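# Stand steel plates on long edges in rack slots

## Task

Put every steel plate upright on one of its long edges inside a rack slot, with no two plates sharing a slot; leaning against a slot wall is allowed. At the end the rack has to stand upright, nothing may still be moving, and no plate may rely on the robot to stay put. The magnet must be switched off and holding no plate, and the arm must have released everything and backed away.

## Robot and tools

ROBOT. One six-joint arm (UR7e type) with a magnet gripper on its flange. The face point is the centre of the gripper's flat round face (48 mm barrel, 85 mm long). Its z axis points out of the face. Between flange and gripper sits a 75 mm plate with a 22 mm block sticking out toward the tool's -y side, which sweeps a 92 mm radius when the last joint turns; mind it near the rack. Joint order in results: shoulder pan, shoulder lift, elbow, wrist 1, wrist 2, wrist 3 (radians).

FRAMES. The scene frame is fixed to the table: origin on the tabletop under the arm's foot, z = 0 is the tabletop, +z up, +x forward into the work area, +y to the left seen from the base. The base is raised (up to about 0.6 m) and may be tilted; it faces roughly +x. Reported positions and orientations are always in this scene frame.

THE ROW. Every motion command is a row of 7 numbers: dx, dy, dz, rx, ry, rz, magnet. The first six are offsets, not a pose, expressed in the face point's own axes; each lies in [-1, 1], where 1.0 equals 0.6 m for dx/dy/dz and 180 degrees for rx/ry/rz. rx, ry, rz together form one rotation vector. The seventh number is an absolute magnet setting: 1 for on, 0 for off (anything above 0.01 counts as on); the tool keeps the last value sent.

execute_actions(actions): a list of actions; each action is a table of 1 to 15 rows; each row runs for one control step of 1/30 s, and a short table repeats its final row to fill 15 steps. All rows of one action are offsets from the pose at that action's start, not from the previous row. The first action counts from the pose in the latest result. Write literal numbers only, no expressions. An empty list sends nothing and just returns the current state and images. Each step the commanded pose is clipped to at most 100 mm and 16 degrees from the measured pose, and motion lags commands by about 0.17 s, so big offsets may need several actions.

move(target, speed, stop_force, blocking): target is one 7-number row, offsets in face-point axes measured from the pose in the last result that showed one. The face point follows a straight path lasting 0.5 to 10 s. speed is in m/s, 0.002 to 0.5 (default 0.25); turning is capped at twice that value in rad/s. stop_force (N, 9 to 40, not allowed in the first 0.2 s) ends the path when the wrist sensor feels that much added resistance along the direction to the target; use it with a very low speed when approaching surfaces, and omit it when moving away from something you are pressing. It is unreliable on moves that rotate. blocking=false returns after 0.5 s while the arm continues (not combinable with stop_force); then use wait or stop before sending more. The magnet value is applied at the start.

wait(seconds): 0 to 10, lets time run while holding the last command. stop(): brakes a running move. zoom_image(camera, region): camera is cam_head_left, cam_head_right or cam_wrist; region [x0, y0, x1, y1] in pixels, at most 504 by 504. read_manual(section): licence texts only. finished_scene(scene): pass the current scene number to end it; irreversible, so only when the goal holds by itself.

RESULTS. end_effector_position (m) and end_effector_quat_wxyz give the measured face-point pose; velocity lines follow. Joint positions, velocities and torques are listed (torques are noisy and offset). Wrist force and torque are in the face point's axes; pushing on a surface reads as force back into the arm; offsets up to about 4 N, noise up to about 2.4 N, saturation near 50 N. magnet_out = 1 when the magnet is fully forward, magnet_back = 1 when retracted. part_present = 1 when steel is strongly held (it also reads 1 on any steel surface). A move adds a 'move:' line: done, off_target, moving, held, fault, or contact (stopped by stop_force), plus limits=paced (pose clipped) or limits=held (a check blocked steps). 'pose unreachable' means a clearance check altered joint targets, with the action index (from 0) and possibly a 'cause:' line; 'joint sent to its limit' names a joint pinned at its range end. 'Hand target' is the pose of the current joint targets; 'Off the commanded pose' compares measured and commanded pose. Images come in order cam_head_left (672x504), cam_head_right (672x504), cam_wrist (616x616, fisheye).

MAGNET. Bare steel lying flat over the face centre is held with about 120 N; the pull drops sharply with any gap (about half at 0.33 mm, a fifth at 1 mm), so seat the face flat on the plate before lifting. Only friction resists sliding, so tilting or fast moves can shed a heavy plate. When off, only about 0.3 N remains and normal plates fall. The magnet can lock the arm to fixed steel while on.

AVOID. Contact torque at joint limits (141 N m for the first three, 26.3 N m for the wrists) or any outside force of 150 N causes a 10 s fault stop. Approach slowly; with this stiff arm, even a small overshoot into a firm surface can fault. Holding loads heats motors: a MOTOR HOT warning at 70 °C, braking at 85 °C. Do not drop, slam or push hard, do not tip the rack, and never knock anything off the table. Loose objects may occasionally be nudged by outside disturbances.

Each tool is called after "Call:" as a command line: name --argument value for each argument, lists and objects as JSON in quotes; but a table of rows of numbers goes row by row, as --pt "numbers of a row", without its own name.

## Session

Call:
execute_actions --actions '[]'

Scene clock: 0.00 s.
end_effector_position=(+0.6423, -0.1372, +0.1250) magnet_out=0 magnet_back=1 part_present=0 end_effector_quat_wxyz=(-0.427, +0.706, -0.526, -0.205) end_effector_velocity=(+0.000, -0.000, +0.000) end_effector_angular_velocity=(+0.000, -0.001, +0.001)
Joint positions: [-0.914 -1.23   1.753 -1.779 -0.511  0.051]
Joint velocities: [-0.    -0.    -0.     0.001 -0.    -0.001]
Joint torques (N m, as the arm reports them, + toward a larger angle): no reading
Motor temperatures (°C, as the motors report them): [27 26 27 31 29 33]
Wrist force (N, on the end effector, along its own x y z axes, offset not removed): no reading
Wrist torque (N m, same axes, about the end effector's origin, offset not removed): no reading
Hand target: +0.642, -0.137, +0.125; -0.427, +0.706, -0.526, -0.205

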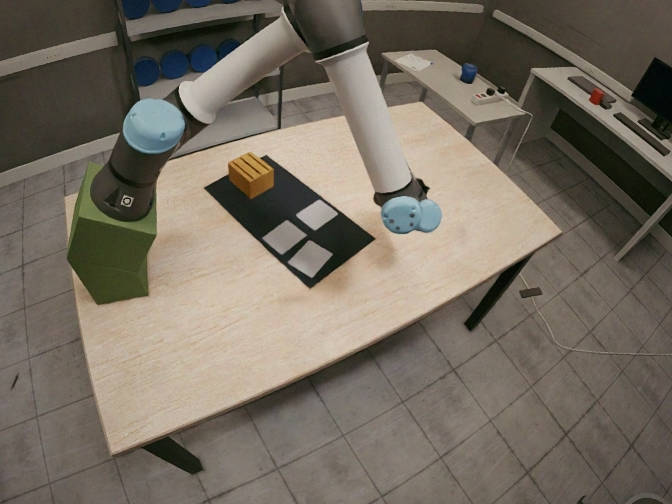

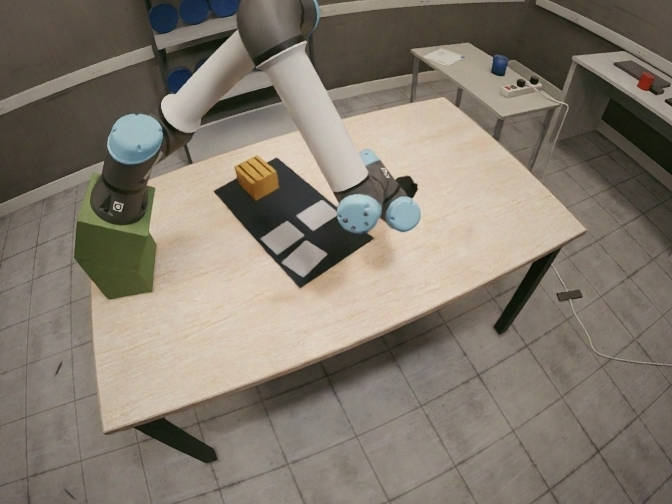

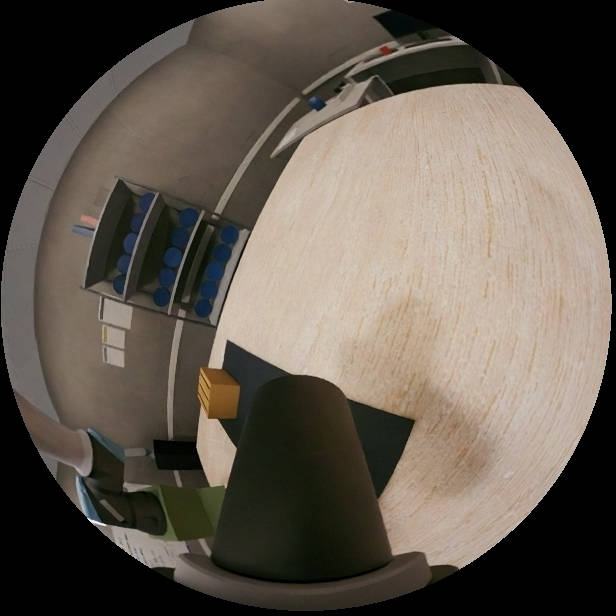

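Call:
zoom_image --camera "cam_head_left" --region '[200, 140, 380, 290]'

Call:
zoom_image --camera "cam_head_right" --region '[200, 140, 380, 290]'

Region (200, 140, 380, 290) of cam_head_left's 672x504 image, scaled by 2.800, with more detail than that image has.

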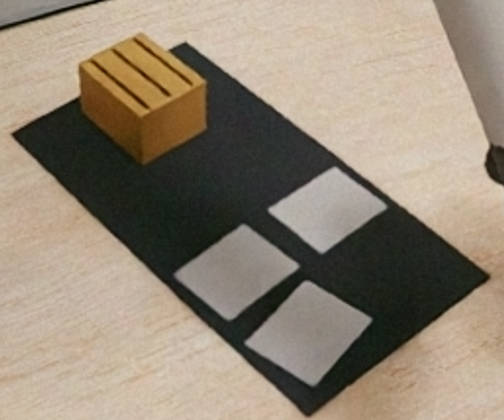

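Region (200, 140, 380, 290) of cam_head_right's 672x504 image, scaled by 2.800, with more detail than that image has.

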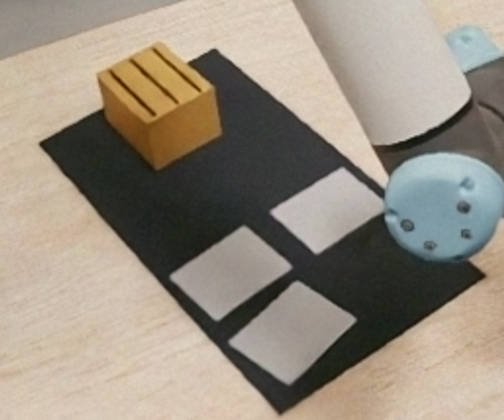

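Call:
move --target '[-0.230,0.203,0.0905,-0.330,0.105,-0.452,0]' --speed 0.4

Scene clock: 7.87 s.
end_effector_position=(+0.4892, -0.0240, +0.1500) magnet_out=0 magnet_back=1 part_present=0 end_effector_quat_wxyz=(-0.000, +0.990, +0.139, +0.000) end_effector_velocity=(-0.000, +0.000, +0.000) end_effector_angular_velocity=(-0.005, -0.005, +0.003)
Joint positions: [-0.56  -1.532  2.437 -3.06  -1.483 -0.62 ]
Joint velocities: [ 0.002  0.002  0.003 -0.012 -0.004 -0.001]
Joint torques (N m, as the arm reports them, + toward a larger angle): [ 16.68 -23.44   7.01  -4.37  -3.04  -2.9 ]
Motor temperatures (°C, as the motors report them): [27 26 27 31 29 33]
Wrist force (N, on the end effector, along its own x y z axes, offset not removed): [-0.7 -3.3 -1.3]
Wrist torque (N m, same axes, about the end effector's origin, offset not removed): [-0.45 -0.03 -0.16]
Hand target: +0.489, -0.024, +0.150; +0.000, +0.990, +0.139, +0.000
Off the commanded pose: 0.000 m, 0 deg.
move: done
camera_calibration (this result's frames):
cam_wrist: T_world_to_cam=[[0.95956, 0.280543, 0.0232564, -0.461986], [0.267658, -0.934832, 0.233344, -0.137586], [0.0872038, -0.217682, -0.972116, 0.17904], [0, 0, 0, 1]] pos_world=[0.464516, 0.0399613, 0.216896]

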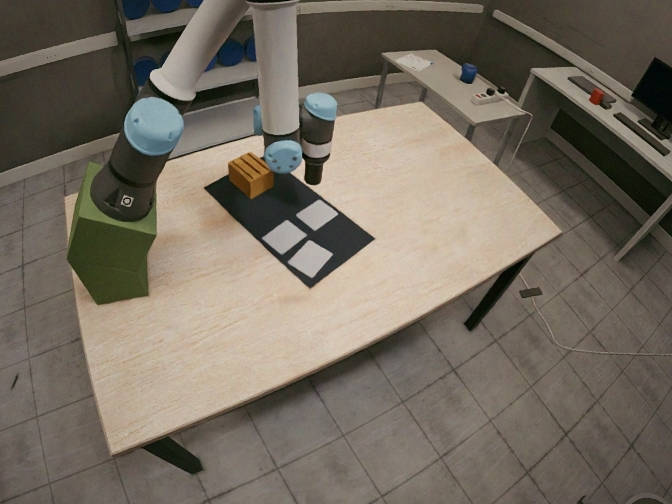

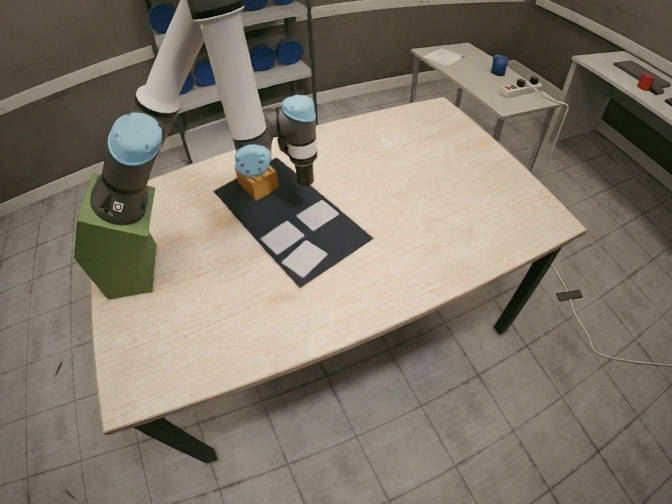

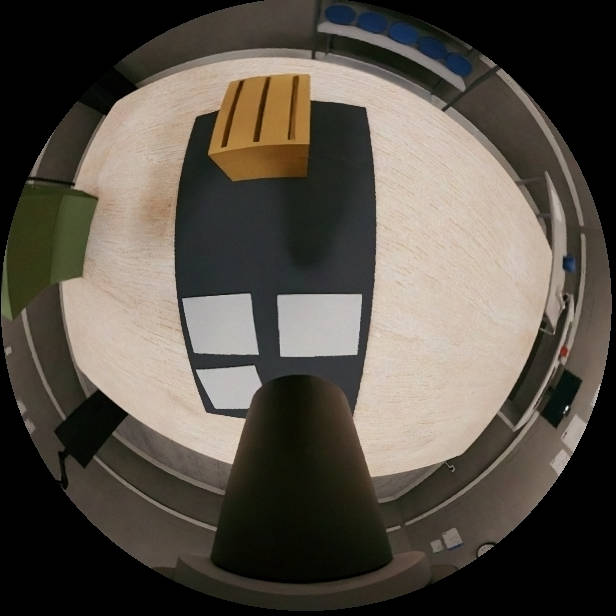

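Call:
move --target '[-0.088,-0.292,0.0,0,0,0,0]' --speed 0.4

Call:
zoom_image --camera "cam_wrist" --region '[200, 180, 420, 400]'

Scene clock: 9.50 s.
end_effector_position=(+0.3901, +0.1300, +0.1499) magnet_out=0 magnet_back=1 part_present=0 end_effector_quat_wxyz=(-0.001, +0.990, +0.139, -0.000) end_effector_velocity=(+0.000, +0.002, +0.001) end_effector_angular_velocity=(-0.003, -0.003, -0.001)
Joint positions: [-0.132 -1.367  2.605 -3.381 -1.718 -0.262]
Joint velocities: [ 0.007  0.002 -0.001 -0.003 -0.007  0.007]
Joint torques (N m, as the arm reports them, + toward a larger angle): [ 17.14 -22.53  -8.15  -4.25  -2.47   2.46]
Motor temperatures (°C, as the motors report them): [27 26 27 31 29 33]
Wrist force (N, on the end effector, along its own x y z axes, offset not removed): [1.1 -0.7 0.9]
Wrist torque (N m, same axes, about the end effector's origin, offset not removed): [-0.18 -0.12 -0.09]
Hand target: +0.390, +0.130, +0.150; -0.000, +0.990, +0.139, -0.000
Off the commanded pose: 0.000 m, 0 deg.
move: done
camera_calibration (this result's frames):
cam_wrist: T_world_to_cam=[[0.959662, 0.280223, 0.0228889, -0.410055], [0.267518, -0.935127, 0.232317, 0.033175], [0.0865045, -0.216822, -0.972371, 0.221361], [0, 0, 0, 1]] pos_world=[0.36549, 0.193926, 0.216923]

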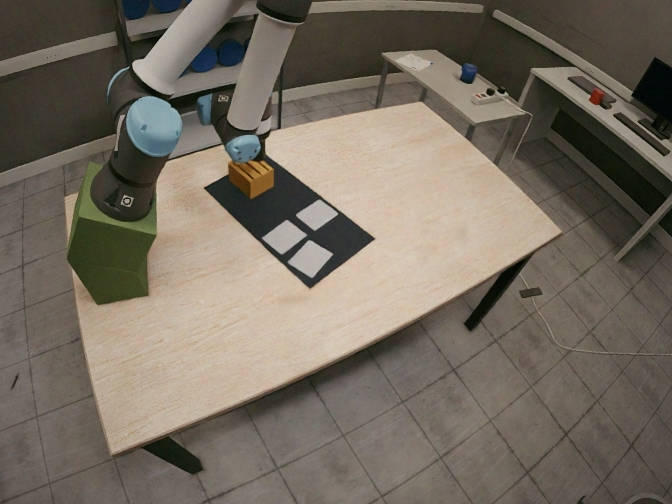

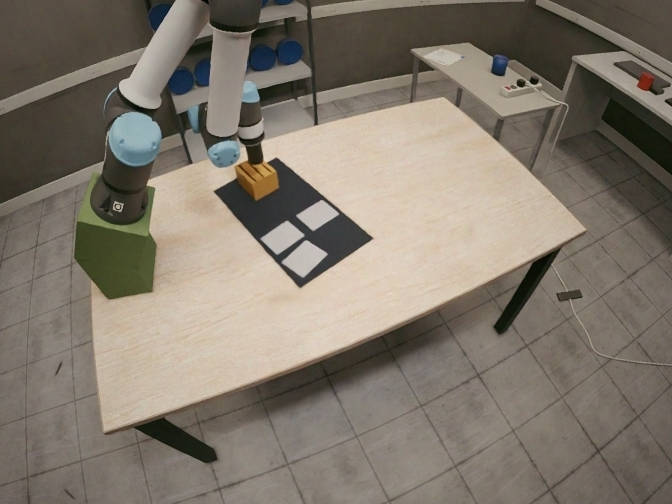

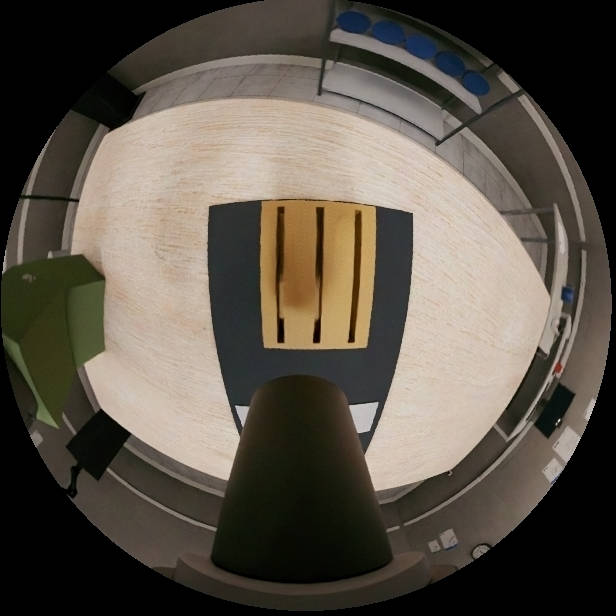

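Region (200, 180, 420, 400) of cam_wrist's 616x616 image, scaled by 2.291, with more detail than that image has.

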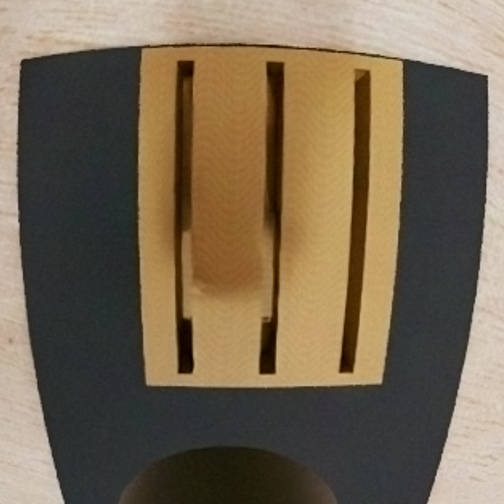

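Call:
move --target '[0.1137,0.277,0.1667,0,0,0,0]' --speed 0.4

Scene clock: 12.33 s.
end_effector_position=(+0.5013, -0.0112, +0.0499) magnet_out=0 magnet_back=1 part_present=0 end_effector_quat_wxyz=(-0.000, +0.990, +0.139, +0.000) end_effector_velocity=(+0.002, -0.001, -0.001) end_effector_angular_velocity=(-0.000, -0.001, +0.001)
Joint positions: [-0.499 -1.181  2.314 -3.291 -1.516 -0.569]
Joint velocities: [-0.001  0.002 -0.005  0.002  0.001 -0.001]
Joint torques (N m, as the arm reports them, + toward a larger angle): [ -0.84 -29.43 -10.66  -1.23   2.29  -2.49]
Motor temperatures (°C, as the motors report them): [27 26 27 31 29 33]
Wrist force (N, on the end effector, along its own x y z axes, offset not removed): [-1.4 -1.4 1.7]
Wrist torque (N m, same axes, about the end effector's origin, offset not removed): [-0.28 0.10 -0.14]
Hand target: +0.501, -0.011, +0.050; -0.000, +0.990, +0.139, +0.000
Off the commanded pose: 0.000 m, 0 deg.
move: done
camera_calibration (this result's frames):
cam_wrist: T_world_to_cam=[[0.959558, 0.280554, 0.0231805, -0.474782], [0.267717, -0.934902, 0.232992, -0.105501], [0.0870384, -0.217364, -0.972202, 0.0835928], [0, 0, 0, 1]] pos_world=[0.476549, 0.0527385, 0.116856]

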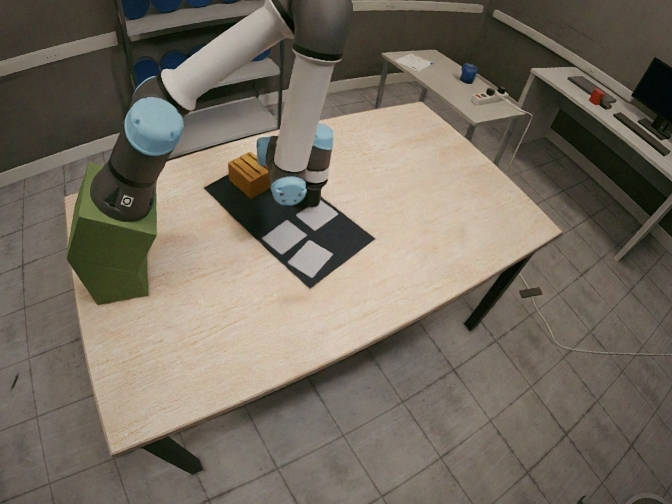

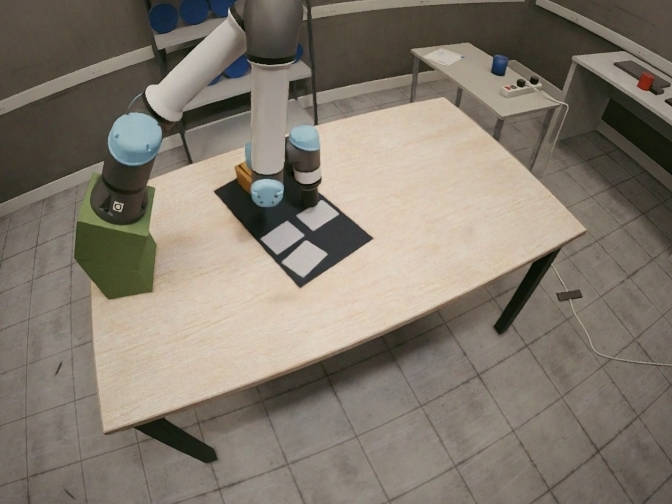

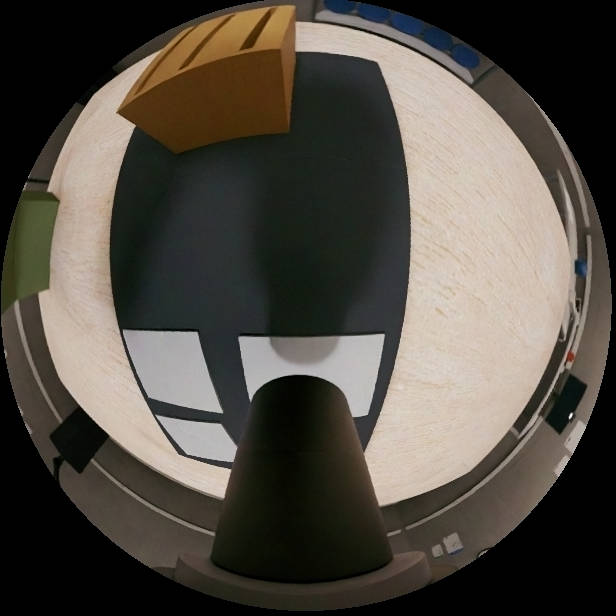

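Call:
move --target '[0.002,-0.001,0.06,0,0,-0.006,0]'

Call:
move --target '[0,0,0.03,0,0,0,0]' --speed 0.008 --stop_force 10

Scene clock: 13.87 s.
end_effector_position=(+0.5021, -0.0103, +0.0140) magnet_out=0 magnet_back=1 part_present=0 end_effector_quat_wxyz=(-0.000, +0.989, +0.148, +0.000) end_effector_velocity=(-0.000, +0.000, -0.002) end_effector_angular_velocity=(+0.000, +0.000, -0.001)
Joint positions: [-0.492 -1.07   2.262 -3.35  -1.52  -0.582]
Joint velocities: [ 0.     0.005 -0.002 -0.003 -0.     0.001]
Joint torques (N m, as the arm reports them, + toward a larger angle): [ 16.02 -30.4  -13.34  -4.76  -2.9   -2.6 ]
Motor temperatures (°C, as the motors report them): [27 26 27 31 29 33]
Wrist force (N, on the end effector, along its own x y z axes, offset not removed): [2.5 -1.2 2.1]
Wrist torque (N m, same axes, about the end effector's origin, offset not removed): [-0.27 -0.40 -0.21]
Hand target: +0.502, -0.010, +0.014; -0.000, +0.989, +0.149, +0.000
Off the commanded pose: 0.000 m, 0 deg.
move: done
camera_calibration (this result's frames):
cam_wrist: T_world_to_cam=[[0.95412, 0.298524, 0.0231908, -0.472137], [0.285224, -0.929714, 0.23298, -0.105289], [0.091111, -0.215677, -0.972205, 0.0467983], [0, 0, 0, 1]] pos_world=[0.476243, 0.0531484, 0.0809772]

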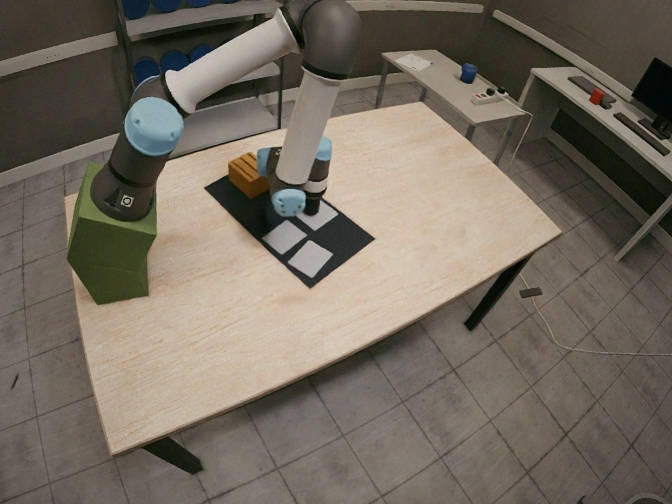

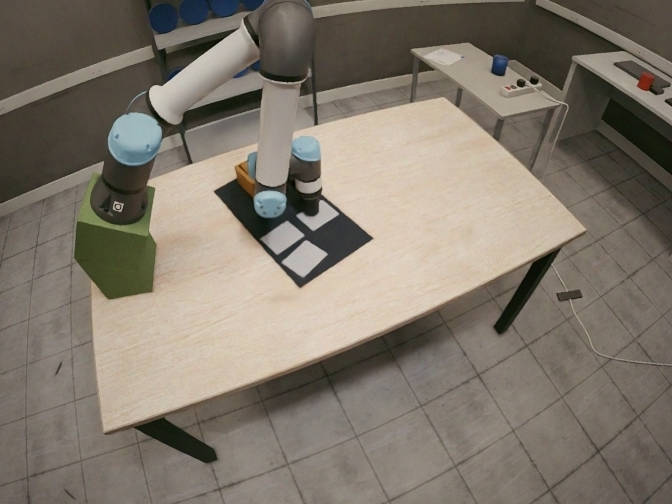

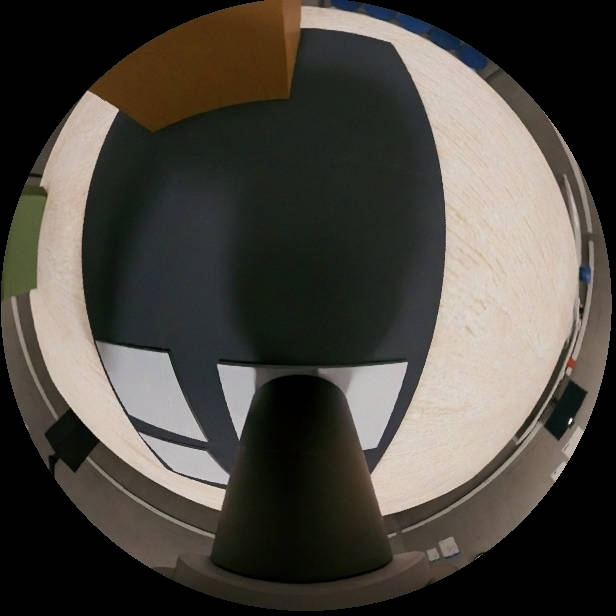

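Scene clock: 15.33 s.
end_effector_position=(+0.5024, -0.0103, +0.0052) magnet_out=0 magnet_back=1 part_present=0 end_effector_quat_wxyz=(-0.000, +0.989, +0.149, +0.000) end_effector_velocity=(-0.003, +0.001, +0.002) end_effector_angular_velocity=(+0.002, +0.008, -0.001)
Joint positions: [-0.491 -1.044  2.248 -3.363 -1.52  -0.581]
Joint velocities: [-0.    -0.007  0.007  0.008  0.     0.   ]
Joint torques (N m, as the arm reports them, + toward a larger angle): [  4.53 -32.86  19.16   3.89  -2.04   0.94]
Motor temperatures (°C, as the motors report them): [27 26 27 31 29 33]
Wrist force (N, on the end effector, along its own x y z axes, offset not removed): [3.4 -2.6 -27.5]
Wrist torque (N m, same axes, about the end effector's origin, offset not removed): [-0.67 0.95 -0.13]
Hand target: +0.502, -0.010, +0.005; -0.000, +0.989, +0.148, +0.000
Off the commanded pose: 0.009 m, 0 deg.
move: contact
camera_calibration (this result's frames):
cam_wrist: T_world_to_cam=[[0.954091, 0.298591, 0.0235536, -0.472155], [0.285195, -0.929679, 0.233153, -0.103311], [0.0915146, -0.215732, -0.972155, 0.0380023], [0, 0, 0, 1]] pos_world=[0.476465, 0.0531337, 0.0721523]

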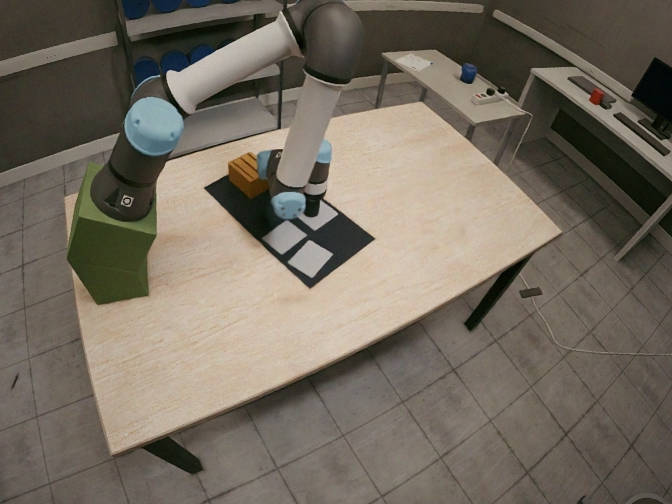

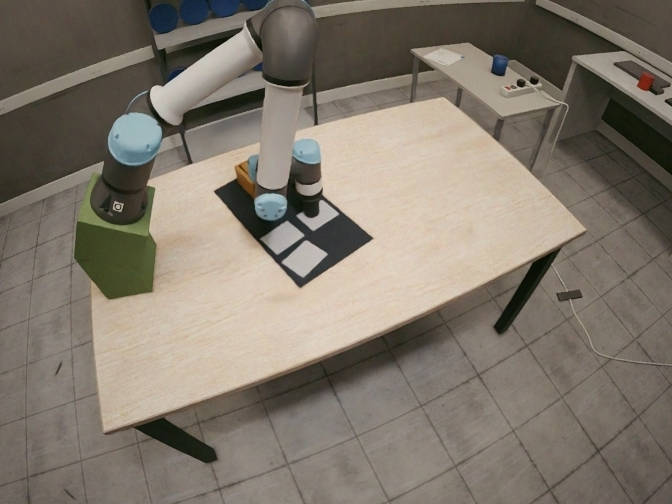

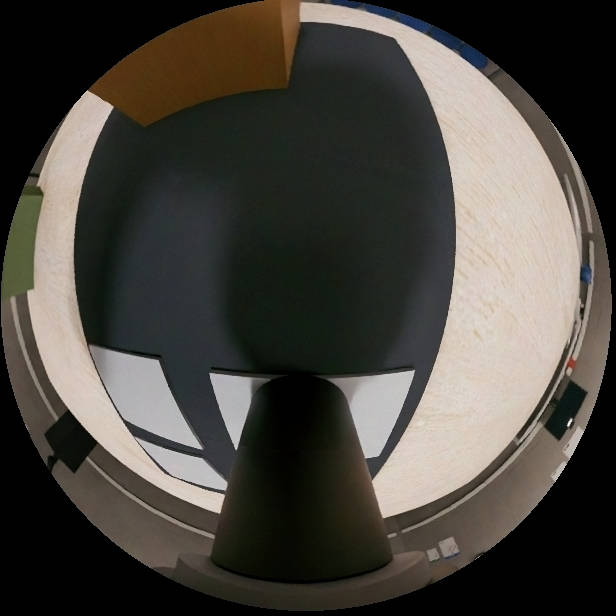

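Call:
execute_actions --actions '[[[0,0,-0.004,0,0,0,0]],[[0.011,-0.009,0,0,0,0,0]],[[0,0,0.0033,0,0,0,0]]]'

Call:
zoom_image --camera "cam_wrist" --region '[180, 330, 440, 480]'

Scene clock: 17.77 s.
end_effector_position=(+0.5071, -0.0032, +0.0057) magnet_out=0 magnet_back=1 part_present=0 end_effector_quat_wxyz=(-0.000, +0.989, +0.149, +0.000) end_effector_velocity=(-0.001, +0.000, -0.001) end_effector_angular_velocity=(+0.001, +0.003, -0.001)
Joint positions: [-0.472 -1.045  2.236 -3.351 -1.531 -0.566]
Joint velocities: [-0.     0.002  0.001  0.    -0.     0.001]
Joint torques (N m, as the arm reports them, + toward a larger angle): [ 17.61 -31.17 -10.91  -4.37  -2.73   2.46]
Motor temperatures (°C, as the motors report them): [27 26 27 31 29 33]
Wrist force (N, on the end effector, along its own x y z axes, offset not removed): [-2.1 -4.8 1.2]
Wrist torque (N m, same axes, about the end effector's origin, offset not removed): [-0.56 0.28 -0.11]
Hand target: +0.507, -0.003, +0.006; -0.000, +0.989, +0.149, +0.000
Off the commanded pose: 0.000 m, 0 deg.
camera_calibration (this result's frames):
cam_wrist: T_world_to_cam=[[0.954099, 0.298561, 0.0235704, -0.478762], [0.285163, -0.929691, 0.233146, -0.0981746], [0.0915215, -0.215723, -0.972156, 0.0395143], [0, 0, 0, 1]] pos_world=[0.481166, 0.0601919, 0.0725877]

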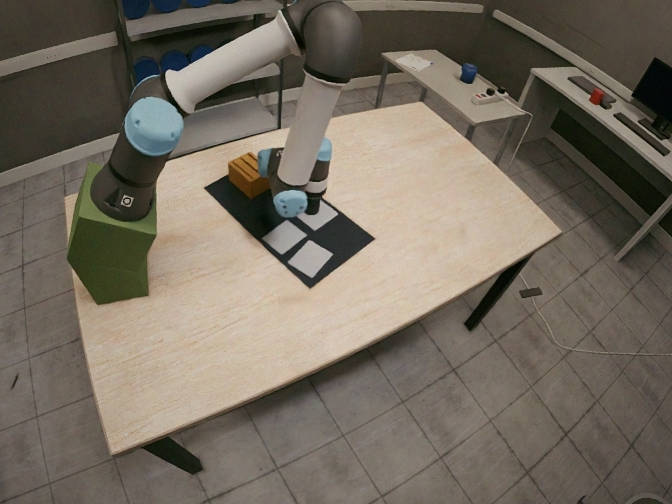

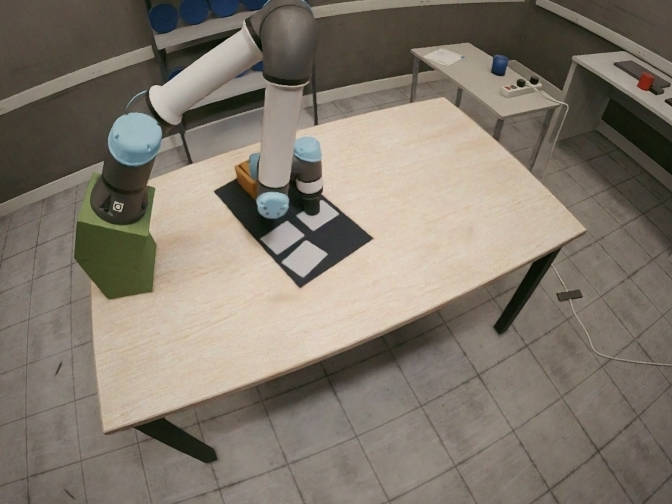

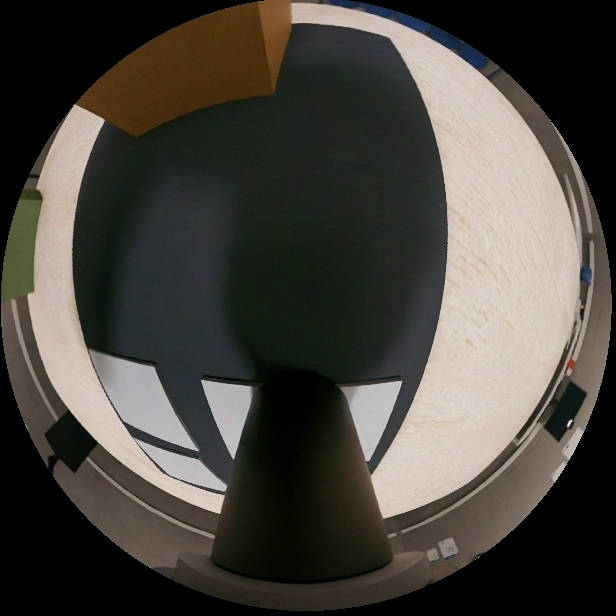

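Region (180, 330, 440, 480) of cam_wrist's 616x616 image, scaled by 1.938, with more detail than that image has; it fills the top 291 rows of this view, and the rest is white.

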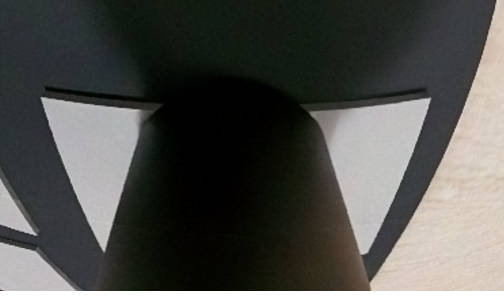

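Call:
execute_actions --actions '[[[0,0,0.0006,0,0,0,1]]]'

Call:
move --target '[0,0,-0.324,0,0,0,1]' --speed 0.35

Call:
move --target '[-0.1405,-0.371,0.05,0.389,-0.378,-0.378,1]' --speed 0.35

Scene clock: 19.77 s.
end_effector_position=(+0.5071, -0.0032, +0.0053) magnet_out=1 magnet_back=0 part_present=1 end_effector_quat_wxyz=(-0.000, +0.989, +0.149, +0.000) end_effector_velocity=(+0.000, -0.000, +0.000) end_effector_angular_velocity=(-0.000, +0.000, -0.001)
Joint positions: [-0.472 -1.044  2.236 -3.352 -1.531 -0.566]
Joint velocities: [-0. -0.  0.  0. -0.  0.]
Joint torques (N m, as the arm reports them, + toward a larger angle): [ 13.52 -19.35 -21.51  -1.47  -1.27   1.74]
Motor temperatures (°C, as the motors report them): [27 26 27 31 29 33]
Wrist force (N, on the end effector, along its own x y z axes, offset not removed): [-21.7 -9.1 -44.6]
Wrist torque (N m, same axes, about the end effector's origin, offset not removed): [-1.20 1.93 0.07]
Hand target: +0.507, -0.003, +0.005; -0.000, +0.989, +0.149, +0.000
Off the commanded pose: 0.000 m, 0 deg.
camera_calibration (this result's frames):
cam_wrist: T_world_to_cam=[[0.954096, 0.29857, 0.023582, -0.478741], [0.285166, -0.929679, 0.23319, -0.0980896], [0.0915473, -0.215761, -0.972145, 0.0391787], [0, 0, 0, 1]] pos_world=[0.48115, 0.0601992, 0.0722506]

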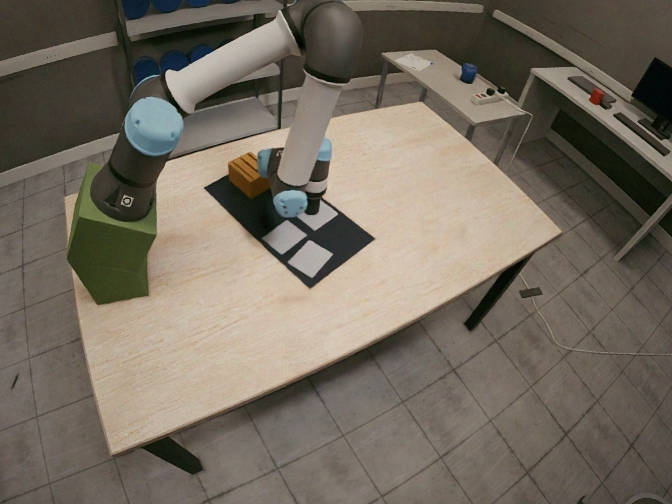

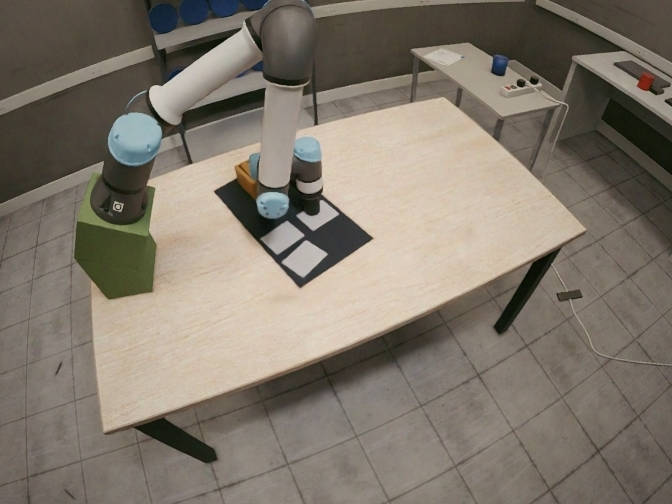

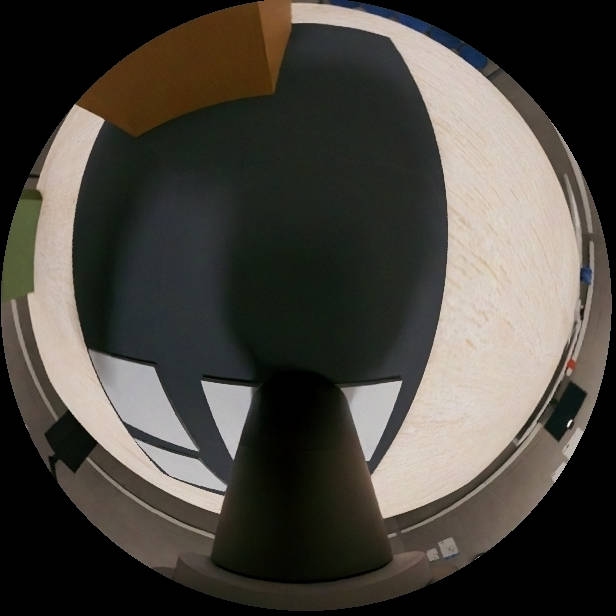

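Scene clock: 21.00 s.
end_effector_position=(+0.5074, -0.0031, +0.1998) magnet_out=1 magnet_back=0 part_present=1 end_effector_quat_wxyz=(-0.000, +0.989, +0.149, +0.000) end_effector_velocity=(+0.001, -0.000, +0.002) end_effector_angular_velocity=(+0.000, -0.001, -0.001)
Joint positions: [-0.495 -1.683  2.4   -2.875 -1.518 -0.584]
Joint velocities: [-0.001 -0.005 -0.002  0.006  0.001  0.   ]
Joint torques (N m, as the arm reports them, + toward a larger angle): [ -3.39 -43.11 -21.14  -1.2    2.46  -2.52]
Motor temperatures (°C, as the motors report them): [27 26 27 31 29 33]
Wrist force (N, on the end effector, along its own x y z axes, offset not removed): [1.3 -2.0 2.3]
Wrist torque (N m, same axes, about the end effector's origin, offset not removed): [-0.37 0.04 -0.11]
Hand target: +0.507, -0.003, +0.200; -0.000, +0.989, +0.149, +0.000
Off the commanded pose: 0.000 m, 0 deg.
move: done
camera_calibration (this result's frames):
cam_wrist: T_world_to_cam=[[0.954093, 0.298577, 0.023617, -0.483674], [0.285157, -0.92966, 0.233275, -0.143391], [0.0916064, -0.215832, -0.972124, 0.228226], [0, 0, 0, 1]] pos_world=[0.481452, 0.0603677, 0.266736]

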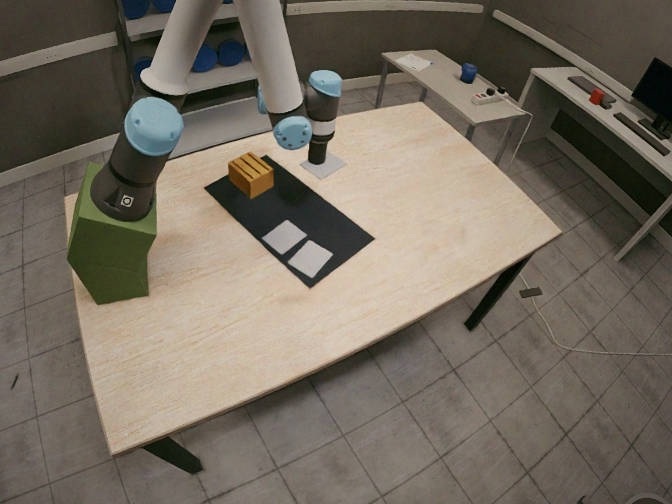

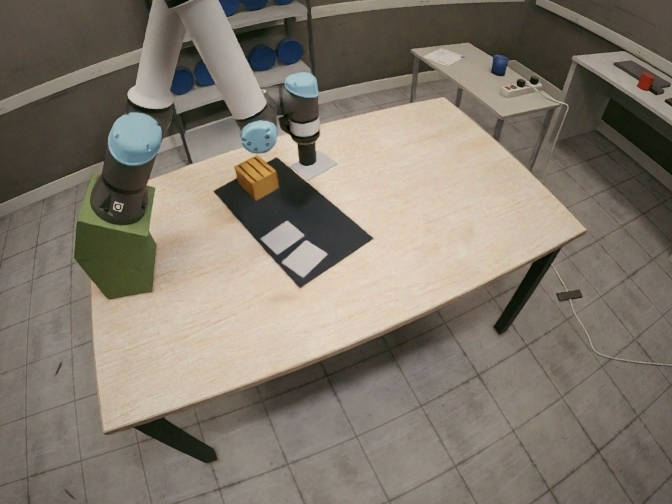

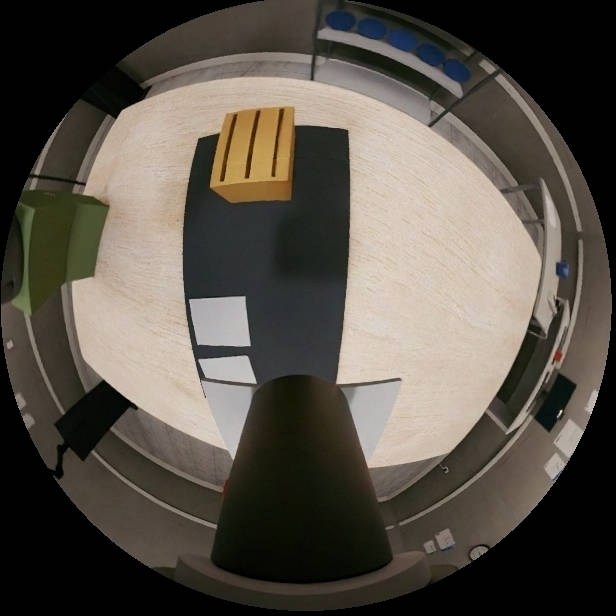

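Scene clock: 24.50 s.
end_effector_position=(+0.3611, +0.1852, +0.1695) magnet_out=1 magnet_back=0 part_present=1 end_effector_quat_wxyz=(-0.429, +0.430, +0.562, -0.562) end_effector_velocity=(+0.000, +0.001, +0.001) end_effector_angular_velocity=(+0.004, +0.004, +0.004)
Joint positions: [ 0.008 -1.042  1.744 -1.225 -1.697 -1.345]
Joint velocities: [ 0.003  0.001 -0.003  0.006 -0.001 -0.003]
Joint torques (N m, as the arm reports them, + toward a larger angle): [ 27.58 -40.09 -20.73   3.97  -2.19  -2.95]
Motor temperatures (°C, as the motors report them): [27 26 27 31 29 33]
Wrist force (N, on the end effector, along its own x y z axes, offset not removed): [-0.4 0.9 1.7]
Wrist torque (N m, same axes, about the end effector's origin, offset not removed): [-0.39 0.02 -0.09]
Hand target: +0.361, +0.185, +0.169; -0.429, +0.429, +0.562, -0.562
Off the commanded pose: 0.001 m, 0 deg.
move: done
camera_calibration (this result's frames):
cam_wrist: T_world_to_cam=[[-0.240799, 0.970567, 0.00382562, -0.0892454], [0.226125, 0.0599342, -0.972253, 0.122821], [-0.943866, -0.233252, -0.233902, 0.504794], [0, 0, 0, 1]] pos_world=[0.427195, 0.197002, 0.237826]

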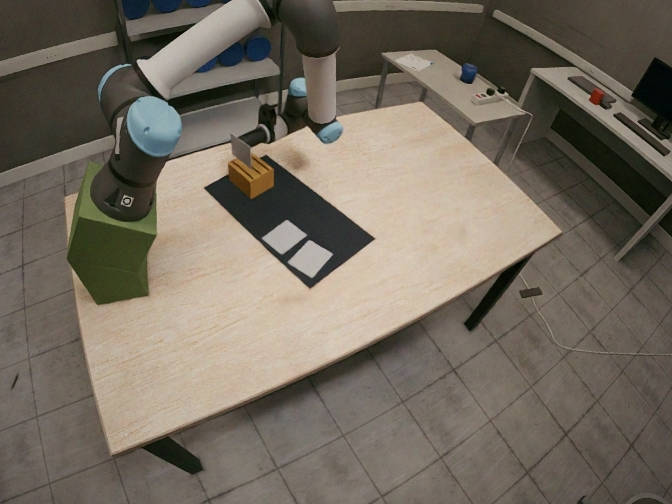

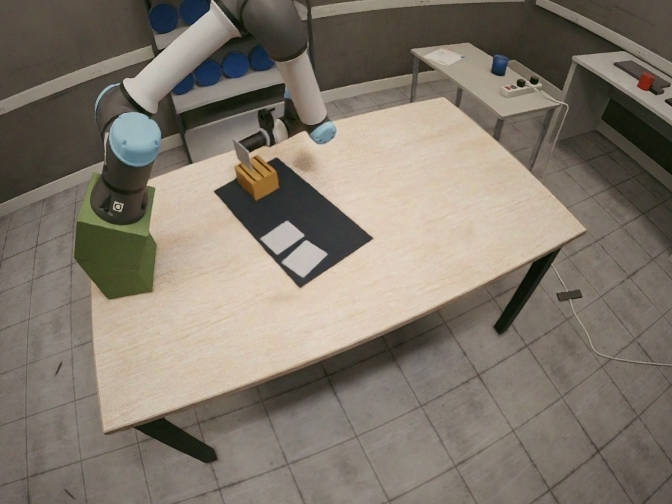

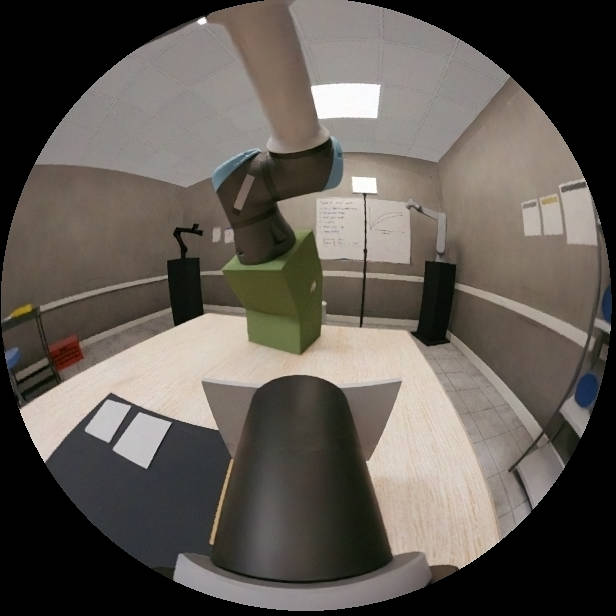

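Call:
move --target '[0,0.045,0,0,0,0,1]' --speed 0.1

Call:
zoom_image --camera "cam_head_left" --region '[215, 125, 295, 205]'

Call:
zoom_image --camera "cam_head_right" --region '[215, 125, 295, 205]'

Call:
zoom_image --camera "cam_wrist" --region '[170, 360, 430, 580]'

Scene clock: 25.93 s.
end_effector_position=(+0.3611, +0.1852, +0.1426) magnet_out=1 magnet_back=0 part_present=1 end_effector_quat_wxyz=(-0.429, +0.430, +0.562, -0.562) end_effector_velocity=(-0.000, -0.000, -0.001) end_effector_angular_velocity=(-0.001, +0.001, +0.000)
Joint positions: [-0.003 -0.984  1.719 -1.258 -1.706 -1.35 ]
Joint velocities: [-0.001  0.003 -0.001 -0.001 -0.     0.001]
Joint torques (N m, as the arm reports them, + toward a larger angle): [  6.77 -38.89 -17.5    1.22  -2.33  -2.55]
Motor temperatures (°C, as the motors report them): [27 26 27 31 29 33]
Wrist force (N, on the end effector, along its own x y z axes, offset not removed): [-0.7 -1.7 0.5]
Wrist torque (N m, same axes, about the end effector's origin, offset not removed): [-0.55 0.10 -0.12]
Hand target: +0.361, +0.185, +0.142; -0.429, +0.430, +0.562, -0.562
Off the commanded pose: 0.000 m, 0 deg.
move: done
camera_calibration (this result's frames):
cam_wrist: T_world_to_cam=[[-0.240806, 0.970566, 0.00381276, -0.0890981], [0.226149, 0.059929, -0.972248, 0.096676], [-0.943859, -0.233261, -0.233923, 0.498488], [0, 0, 0, 1]] pos_world=[0.427183, 0.19696, 0.210941]

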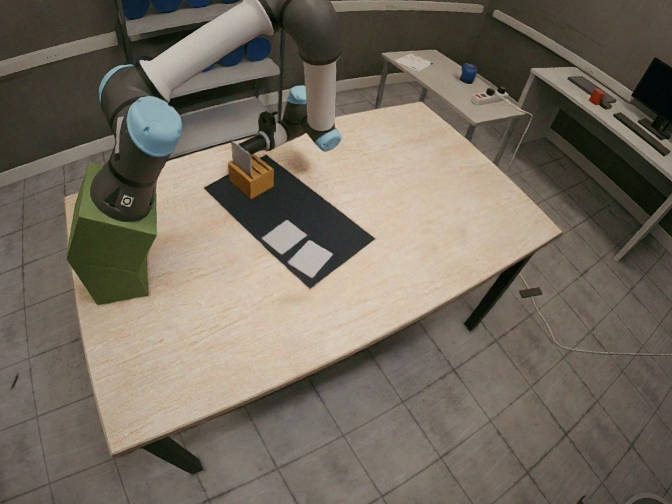

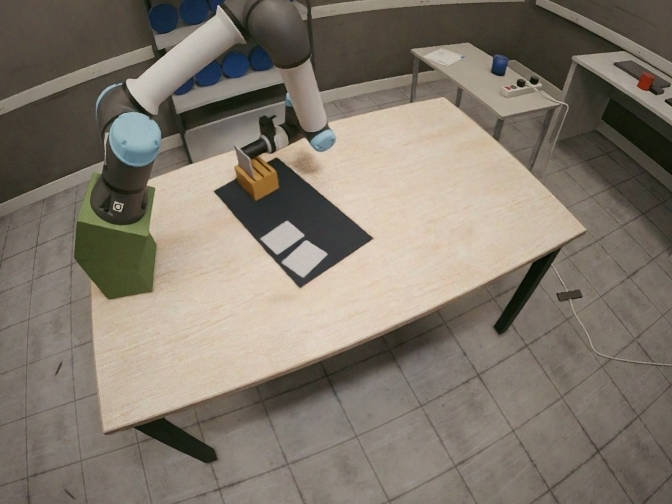

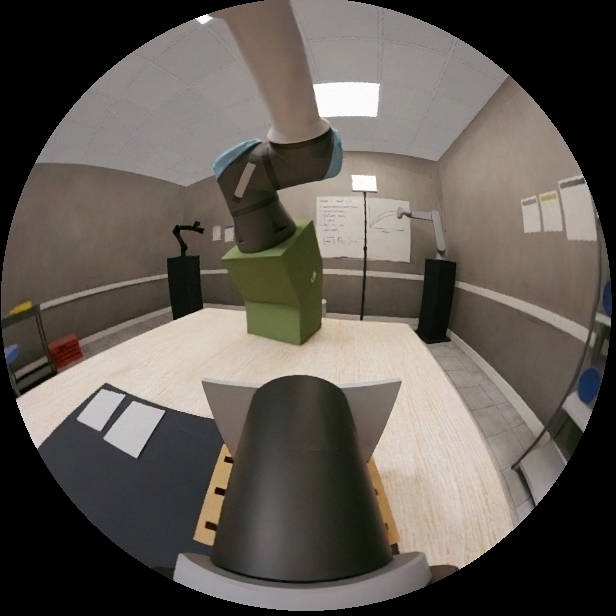

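Region (215, 125, 295, 205) of cam_head_left's 672x504 image, scaled by 6.300, with more detail than that image has.

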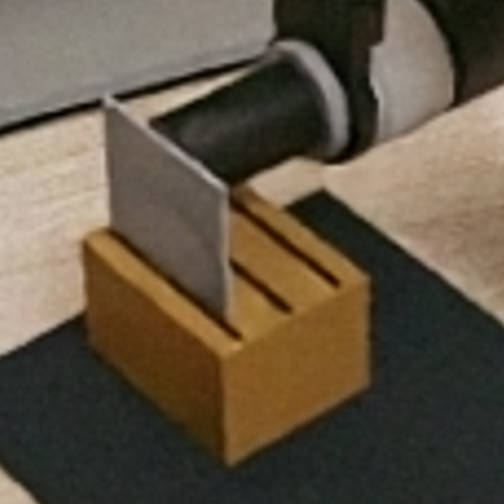

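Region (215, 125, 295, 205) of cam_head_right's 672x504 image, scaled by 6.300, with more detail than that image has.

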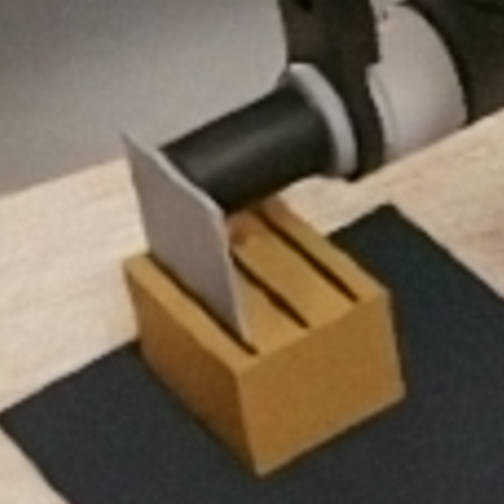

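Region (170, 360, 430, 580) of cam_wrist's 616x616 image, scaled by 1.938, with more detail than that image has; it fills the top 426 rows of this view, and the rest is white.

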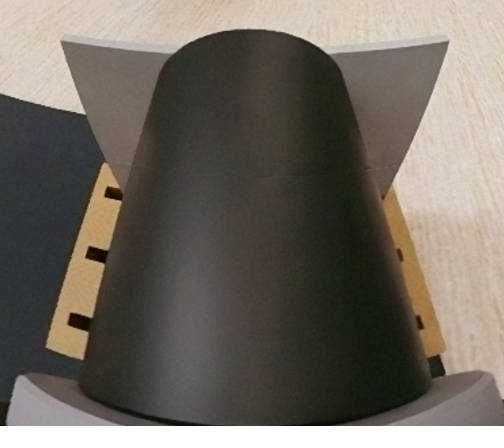

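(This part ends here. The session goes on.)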